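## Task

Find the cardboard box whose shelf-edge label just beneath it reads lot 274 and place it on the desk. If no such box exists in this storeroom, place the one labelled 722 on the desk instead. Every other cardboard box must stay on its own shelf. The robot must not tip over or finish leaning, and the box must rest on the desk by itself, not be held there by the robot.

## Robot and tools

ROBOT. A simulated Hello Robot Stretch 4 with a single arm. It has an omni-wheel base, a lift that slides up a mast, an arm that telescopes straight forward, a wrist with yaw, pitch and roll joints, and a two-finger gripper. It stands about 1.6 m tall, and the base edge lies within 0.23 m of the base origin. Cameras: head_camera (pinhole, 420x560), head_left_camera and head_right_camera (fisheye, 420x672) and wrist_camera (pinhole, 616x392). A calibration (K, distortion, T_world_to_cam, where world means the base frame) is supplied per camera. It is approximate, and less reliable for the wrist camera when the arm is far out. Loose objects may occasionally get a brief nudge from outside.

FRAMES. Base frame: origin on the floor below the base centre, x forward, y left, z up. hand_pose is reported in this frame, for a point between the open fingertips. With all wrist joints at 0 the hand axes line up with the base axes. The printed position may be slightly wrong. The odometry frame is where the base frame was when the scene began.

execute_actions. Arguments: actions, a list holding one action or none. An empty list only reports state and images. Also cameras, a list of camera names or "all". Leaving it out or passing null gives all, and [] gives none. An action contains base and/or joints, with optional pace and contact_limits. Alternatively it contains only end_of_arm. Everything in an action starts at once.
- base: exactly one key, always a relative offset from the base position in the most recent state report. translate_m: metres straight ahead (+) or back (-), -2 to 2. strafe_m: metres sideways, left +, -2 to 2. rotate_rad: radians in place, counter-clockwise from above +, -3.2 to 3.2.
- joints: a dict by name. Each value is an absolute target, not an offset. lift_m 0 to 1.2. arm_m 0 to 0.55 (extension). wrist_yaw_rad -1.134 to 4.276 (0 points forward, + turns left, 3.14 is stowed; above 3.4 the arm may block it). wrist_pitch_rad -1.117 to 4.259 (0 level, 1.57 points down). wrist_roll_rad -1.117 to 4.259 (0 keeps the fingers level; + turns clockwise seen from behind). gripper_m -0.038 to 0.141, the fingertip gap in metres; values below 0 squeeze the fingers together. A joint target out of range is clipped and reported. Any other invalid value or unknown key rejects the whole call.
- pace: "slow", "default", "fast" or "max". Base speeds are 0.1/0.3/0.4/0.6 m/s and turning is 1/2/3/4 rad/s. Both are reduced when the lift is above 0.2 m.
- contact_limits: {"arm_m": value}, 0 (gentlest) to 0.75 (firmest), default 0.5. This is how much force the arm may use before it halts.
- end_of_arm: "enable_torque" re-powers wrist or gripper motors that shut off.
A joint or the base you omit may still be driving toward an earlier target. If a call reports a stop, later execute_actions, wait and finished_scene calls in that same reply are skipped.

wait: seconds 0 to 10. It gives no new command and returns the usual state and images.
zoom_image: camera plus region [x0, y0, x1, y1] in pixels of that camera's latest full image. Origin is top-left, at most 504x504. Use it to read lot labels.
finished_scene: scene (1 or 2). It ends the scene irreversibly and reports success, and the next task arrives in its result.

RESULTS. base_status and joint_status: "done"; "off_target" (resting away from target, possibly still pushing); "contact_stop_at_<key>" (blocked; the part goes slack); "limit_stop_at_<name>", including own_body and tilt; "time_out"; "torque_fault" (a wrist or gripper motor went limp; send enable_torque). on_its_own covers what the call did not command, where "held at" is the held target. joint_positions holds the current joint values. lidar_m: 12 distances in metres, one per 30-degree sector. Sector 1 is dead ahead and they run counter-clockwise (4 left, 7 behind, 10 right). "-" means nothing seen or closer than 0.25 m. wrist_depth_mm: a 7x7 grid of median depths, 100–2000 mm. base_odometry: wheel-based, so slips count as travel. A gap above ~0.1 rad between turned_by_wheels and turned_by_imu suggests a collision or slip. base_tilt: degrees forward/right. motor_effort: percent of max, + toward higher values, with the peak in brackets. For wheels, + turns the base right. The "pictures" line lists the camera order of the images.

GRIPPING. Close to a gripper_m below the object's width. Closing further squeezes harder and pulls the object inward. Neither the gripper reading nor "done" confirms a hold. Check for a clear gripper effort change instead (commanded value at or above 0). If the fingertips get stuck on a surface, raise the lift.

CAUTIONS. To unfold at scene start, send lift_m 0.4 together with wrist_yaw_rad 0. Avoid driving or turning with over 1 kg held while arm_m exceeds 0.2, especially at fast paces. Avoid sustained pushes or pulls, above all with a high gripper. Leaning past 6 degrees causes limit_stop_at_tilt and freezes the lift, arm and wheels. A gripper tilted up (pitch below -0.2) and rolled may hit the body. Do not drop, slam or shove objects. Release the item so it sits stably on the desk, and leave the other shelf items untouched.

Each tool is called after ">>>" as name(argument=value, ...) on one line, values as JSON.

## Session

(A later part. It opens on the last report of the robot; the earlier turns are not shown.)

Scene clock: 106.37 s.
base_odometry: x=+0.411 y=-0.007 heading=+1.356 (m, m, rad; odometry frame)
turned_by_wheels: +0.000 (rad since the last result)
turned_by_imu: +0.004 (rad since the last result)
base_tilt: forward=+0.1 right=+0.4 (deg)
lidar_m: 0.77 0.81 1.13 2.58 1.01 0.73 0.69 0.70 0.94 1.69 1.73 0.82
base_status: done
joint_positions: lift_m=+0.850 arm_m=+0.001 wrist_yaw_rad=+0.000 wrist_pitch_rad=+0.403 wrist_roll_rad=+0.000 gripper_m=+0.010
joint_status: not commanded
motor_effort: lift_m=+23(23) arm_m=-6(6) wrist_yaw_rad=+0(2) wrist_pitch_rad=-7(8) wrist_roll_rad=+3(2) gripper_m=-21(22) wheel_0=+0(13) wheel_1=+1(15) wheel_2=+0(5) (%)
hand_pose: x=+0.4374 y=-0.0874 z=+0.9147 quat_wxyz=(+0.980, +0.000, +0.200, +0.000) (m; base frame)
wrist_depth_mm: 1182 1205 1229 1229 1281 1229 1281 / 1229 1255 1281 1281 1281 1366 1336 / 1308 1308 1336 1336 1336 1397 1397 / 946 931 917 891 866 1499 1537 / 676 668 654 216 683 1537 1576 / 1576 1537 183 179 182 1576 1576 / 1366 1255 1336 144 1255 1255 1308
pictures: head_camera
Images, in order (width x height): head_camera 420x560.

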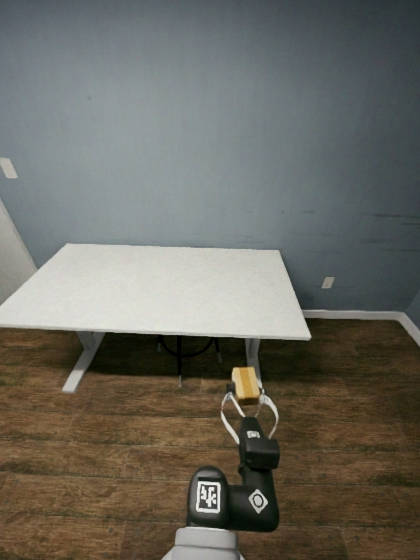

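>>> execute_actions(actions=[{"base":{"strafe_m":0.2},"joints":{"arm_m":0.54,"lift_m":0.75}}], cameras=[])

>>> execute_actions(actions=[{"joints":{"lift_m":0.69}}], cameras=[])

>>> execute_actions(actions=[{"joints":{"gripper_m":0.12}}], cameras=[])

>>> execute_actions(actions=[{"joints":{"arm_m":0.35,"lift_m":0.72}}], cameras=["wrist_camera"])

Scene clock: 115.00 s.
base_odometry: x=+0.216 y=+0.036 heading=+1.356 (m, m, rad; odometry frame)
turned_by_wheels: +0.000 (rad since the last result)
turned_by_imu: +0.001 (rad since the last result)
base_tilt: forward=+0.0 right=+0.4 (deg)
lidar_m: 0.77 0.80 1.11 2.38 1.03 0.73 0.69 0.73 0.98 1.90 1.92 0.81
base_status: done
joint_positions: lift_m=+0.750 arm_m=+0.539 wrist_yaw_rad=+0.000 wrist_pitch_rad=+0.403 wrist_roll_rad=+0.000 gripper_m=+0.010
joint_status: all done
motor_effort: lift_m=+14(21) arm_m=+6(9) wrist_yaw_rad=+0(1) wrist_pitch_rad=-6(8) wrist_roll_rad=+1(1) gripper_m=-23(22) wheel_0=-1(9) wheel_1=+2(9) wheel_2=+0(3) (%)
hand_pose: x=+0.9752 y=-0.0874 z=+0.8154 quat_wxyz=(+0.980, +0.000, +0.200, +0.000) (m; base frame)
wrist_depth_mm: 715 715 723 732 741 741 750 / 750 759 759 778 778 788 798 / 778 798 809 820 820 831 842 / 661 661 640 627 609 597 591 / 466 462 455 215 452 442 439 / 366 362 183 179 183 345 343 / 301 274 296 144 290 274 289
pictures: none
No camera images: the call's "cameras" was empty. Leave "cameras" out to get every camera's image.

Scene clock: 116.17 s.
base_odometry: x=+0.216 y=+0.036 heading=+1.356 (m, m, rad; odometry frame)
turned_by_wheels: +0.000 (rad since the last result)
turned_by_imu: +0.000 (rad since the last result)
base_tilt: forward=+0.0 right=+0.6 (deg)
lidar_m: 0.76 0.81 1.10 2.37 1.04 0.72 0.70 0.71 0.97 1.90 1.93 0.81
base_status: not commanded
joint_positions: lift_m=+0.690 arm_m=+0.539 wrist_yaw_rad=+0.000 wrist_pitch_rad=+0.403 wrist_roll_rad=+0.000 gripper_m=+0.010
joint_status: all done
motor_effort: lift_m=+15(14) arm_m=+6(6) wrist_yaw_rad=+0(1) wrist_pitch_rad=-7(7) wrist_roll_rad=+0(2) gripper_m=-22(22) wheel_0=-1(1) wheel_1=+2(2) wheel_2=+0(0) (%)
hand_pose: x=+0.9752 y=-0.0874 z=+0.7554 quat_wxyz=(+0.980, +0.000, +0.200, +0.000) (m; base frame)
wrist_depth_mm: 715 723 732 741 741 741 759 / 750 759 759 778 788 798 809 / 759 778 788 741 723 707 759 / 488 480 473 466 459 445 442 / 347 345 342 215 334 329 325 / 270 270 183 179 183 258 255 / 224 204 219 145 216 204 218
pictures: none
No camera images: the call's "cameras" was empty. Leave "cameras" out to get every camera's image.

Scene clock: 118.13 s.
base_odometry: x=+0.216 y=+0.036 heading=+1.356 (m, m, rad; odometry frame)
turned_by_wheels: +0.000 (rad since the last result)
turned_by_imu: +0.000 (rad since the last result)
base_tilt: forward=-0.1 right=+0.5 (deg)
lidar_m: 0.77 0.82 1.14 2.38 1.01 0.73 0.69 0.73 0.97 1.91 1.94 0.82
base_status: not commanded
joint_positions: lift_m=+0.690 arm_m=+0.539 wrist_yaw_rad=+0.000 wrist_pitch_rad=+0.403 wrist_roll_rad=+0.000 gripper_m=+0.120
joint_status: all done
motor_effort: lift_m=+14(14) arm_m=+6(6) wrist_yaw_rad=+0(1) wrist_pitch_rad=-6(8) wrist_roll_rad=-1(0) gripper_m=+0(27) wheel_0=-2(1) wheel_1=+2(2) wheel_2=+0(0) (%)
hand_pose: x=+0.9752 y=-0.0874 z=+0.7556 quat_wxyz=(+0.980, +0.000, +0.200, +0.000) (m; base frame)
wrist_depth_mm: 707 723 723 741 741 750 759 / 741 750 759 778 778 798 798 / 778 778 788 750 741 723 759 / 492 480 477 473 462 452 445 / 351 345 325 242 334 330 327 / 271 258 213 198 202 250 257 / 225 213 220 120 216 208 218
pictures: none
No camera images: the call's "cameras" was empty. Leave "cameras" out to get every camera's image.

Scene clock: 119.80 s.
base_odometry: x=+0.216 y=+0.036 heading=+1.356 (m, m, rad; odometry frame)
turned_by_wheels: +0.000 (rad since the last result)
turned_by_imu: +0.000 (rad since the last result)
base_tilt: forward=+0.0 right=+0.5 (deg)
lidar_m: 0.76 0.81 1.13 2.39 1.02 0.73 0.69 0.71 0.96 1.89 1.91 0.81
base_status: not commanded
joint_positions: lift_m=+0.720 arm_m=+0.351 wrist_yaw_rad=+0.000 wrist_pitch_rad=+0.402 wrist_roll_rad=+0.000 gripper_m=+0.120
joint_status: all done
motor_effort: lift_m=+24(25) arm_m=-6(6) wrist_yaw_rad=+1(0) wrist_pitch_rad=-4(6) wrist_roll_rad=+1(2) gripper_m=-3(2) wheel_0=-1(1) wheel_1=+2(2) wheel_2=+0(0) (%)
hand_pose: x=+0.7875 y=-0.0874 z=+0.7849 quat_wxyz=(+0.980, +0.000, +0.200, +0.000) (m; base frame)
wrist_depth_mm: 891 878 891 917 917 917 931 / 931 931 946 946 960 976 976 / 946 931 917 878 854 842 1025 / 574 564 559 445 539 530 525 / 410 404 402 389 392 387 384 / 319 303 287 310 283 291 300 / 264 250 259 120 255 255 257
pictures: wrist_camera
camera_calibration (this result's frames):
wrist_camera: T_world_to_cam=[[0.000336596, -0.999968, -0.00805207, -0.0862448], [-0.369368, 0.00735833, -0.929254, 1.08347], [0.929283, 0.00328696, -0.369353, -0.216399], [0, 0, 0, 1]] pos_world=[0.601326, -0.0935033, 0.926201]
Images, in order (width x height): wrist_camera 616x392.

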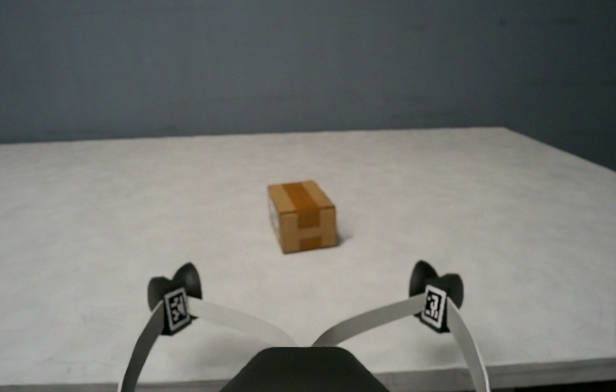

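>>> finished_scene(scene=2)

The scene is finished: the task was done.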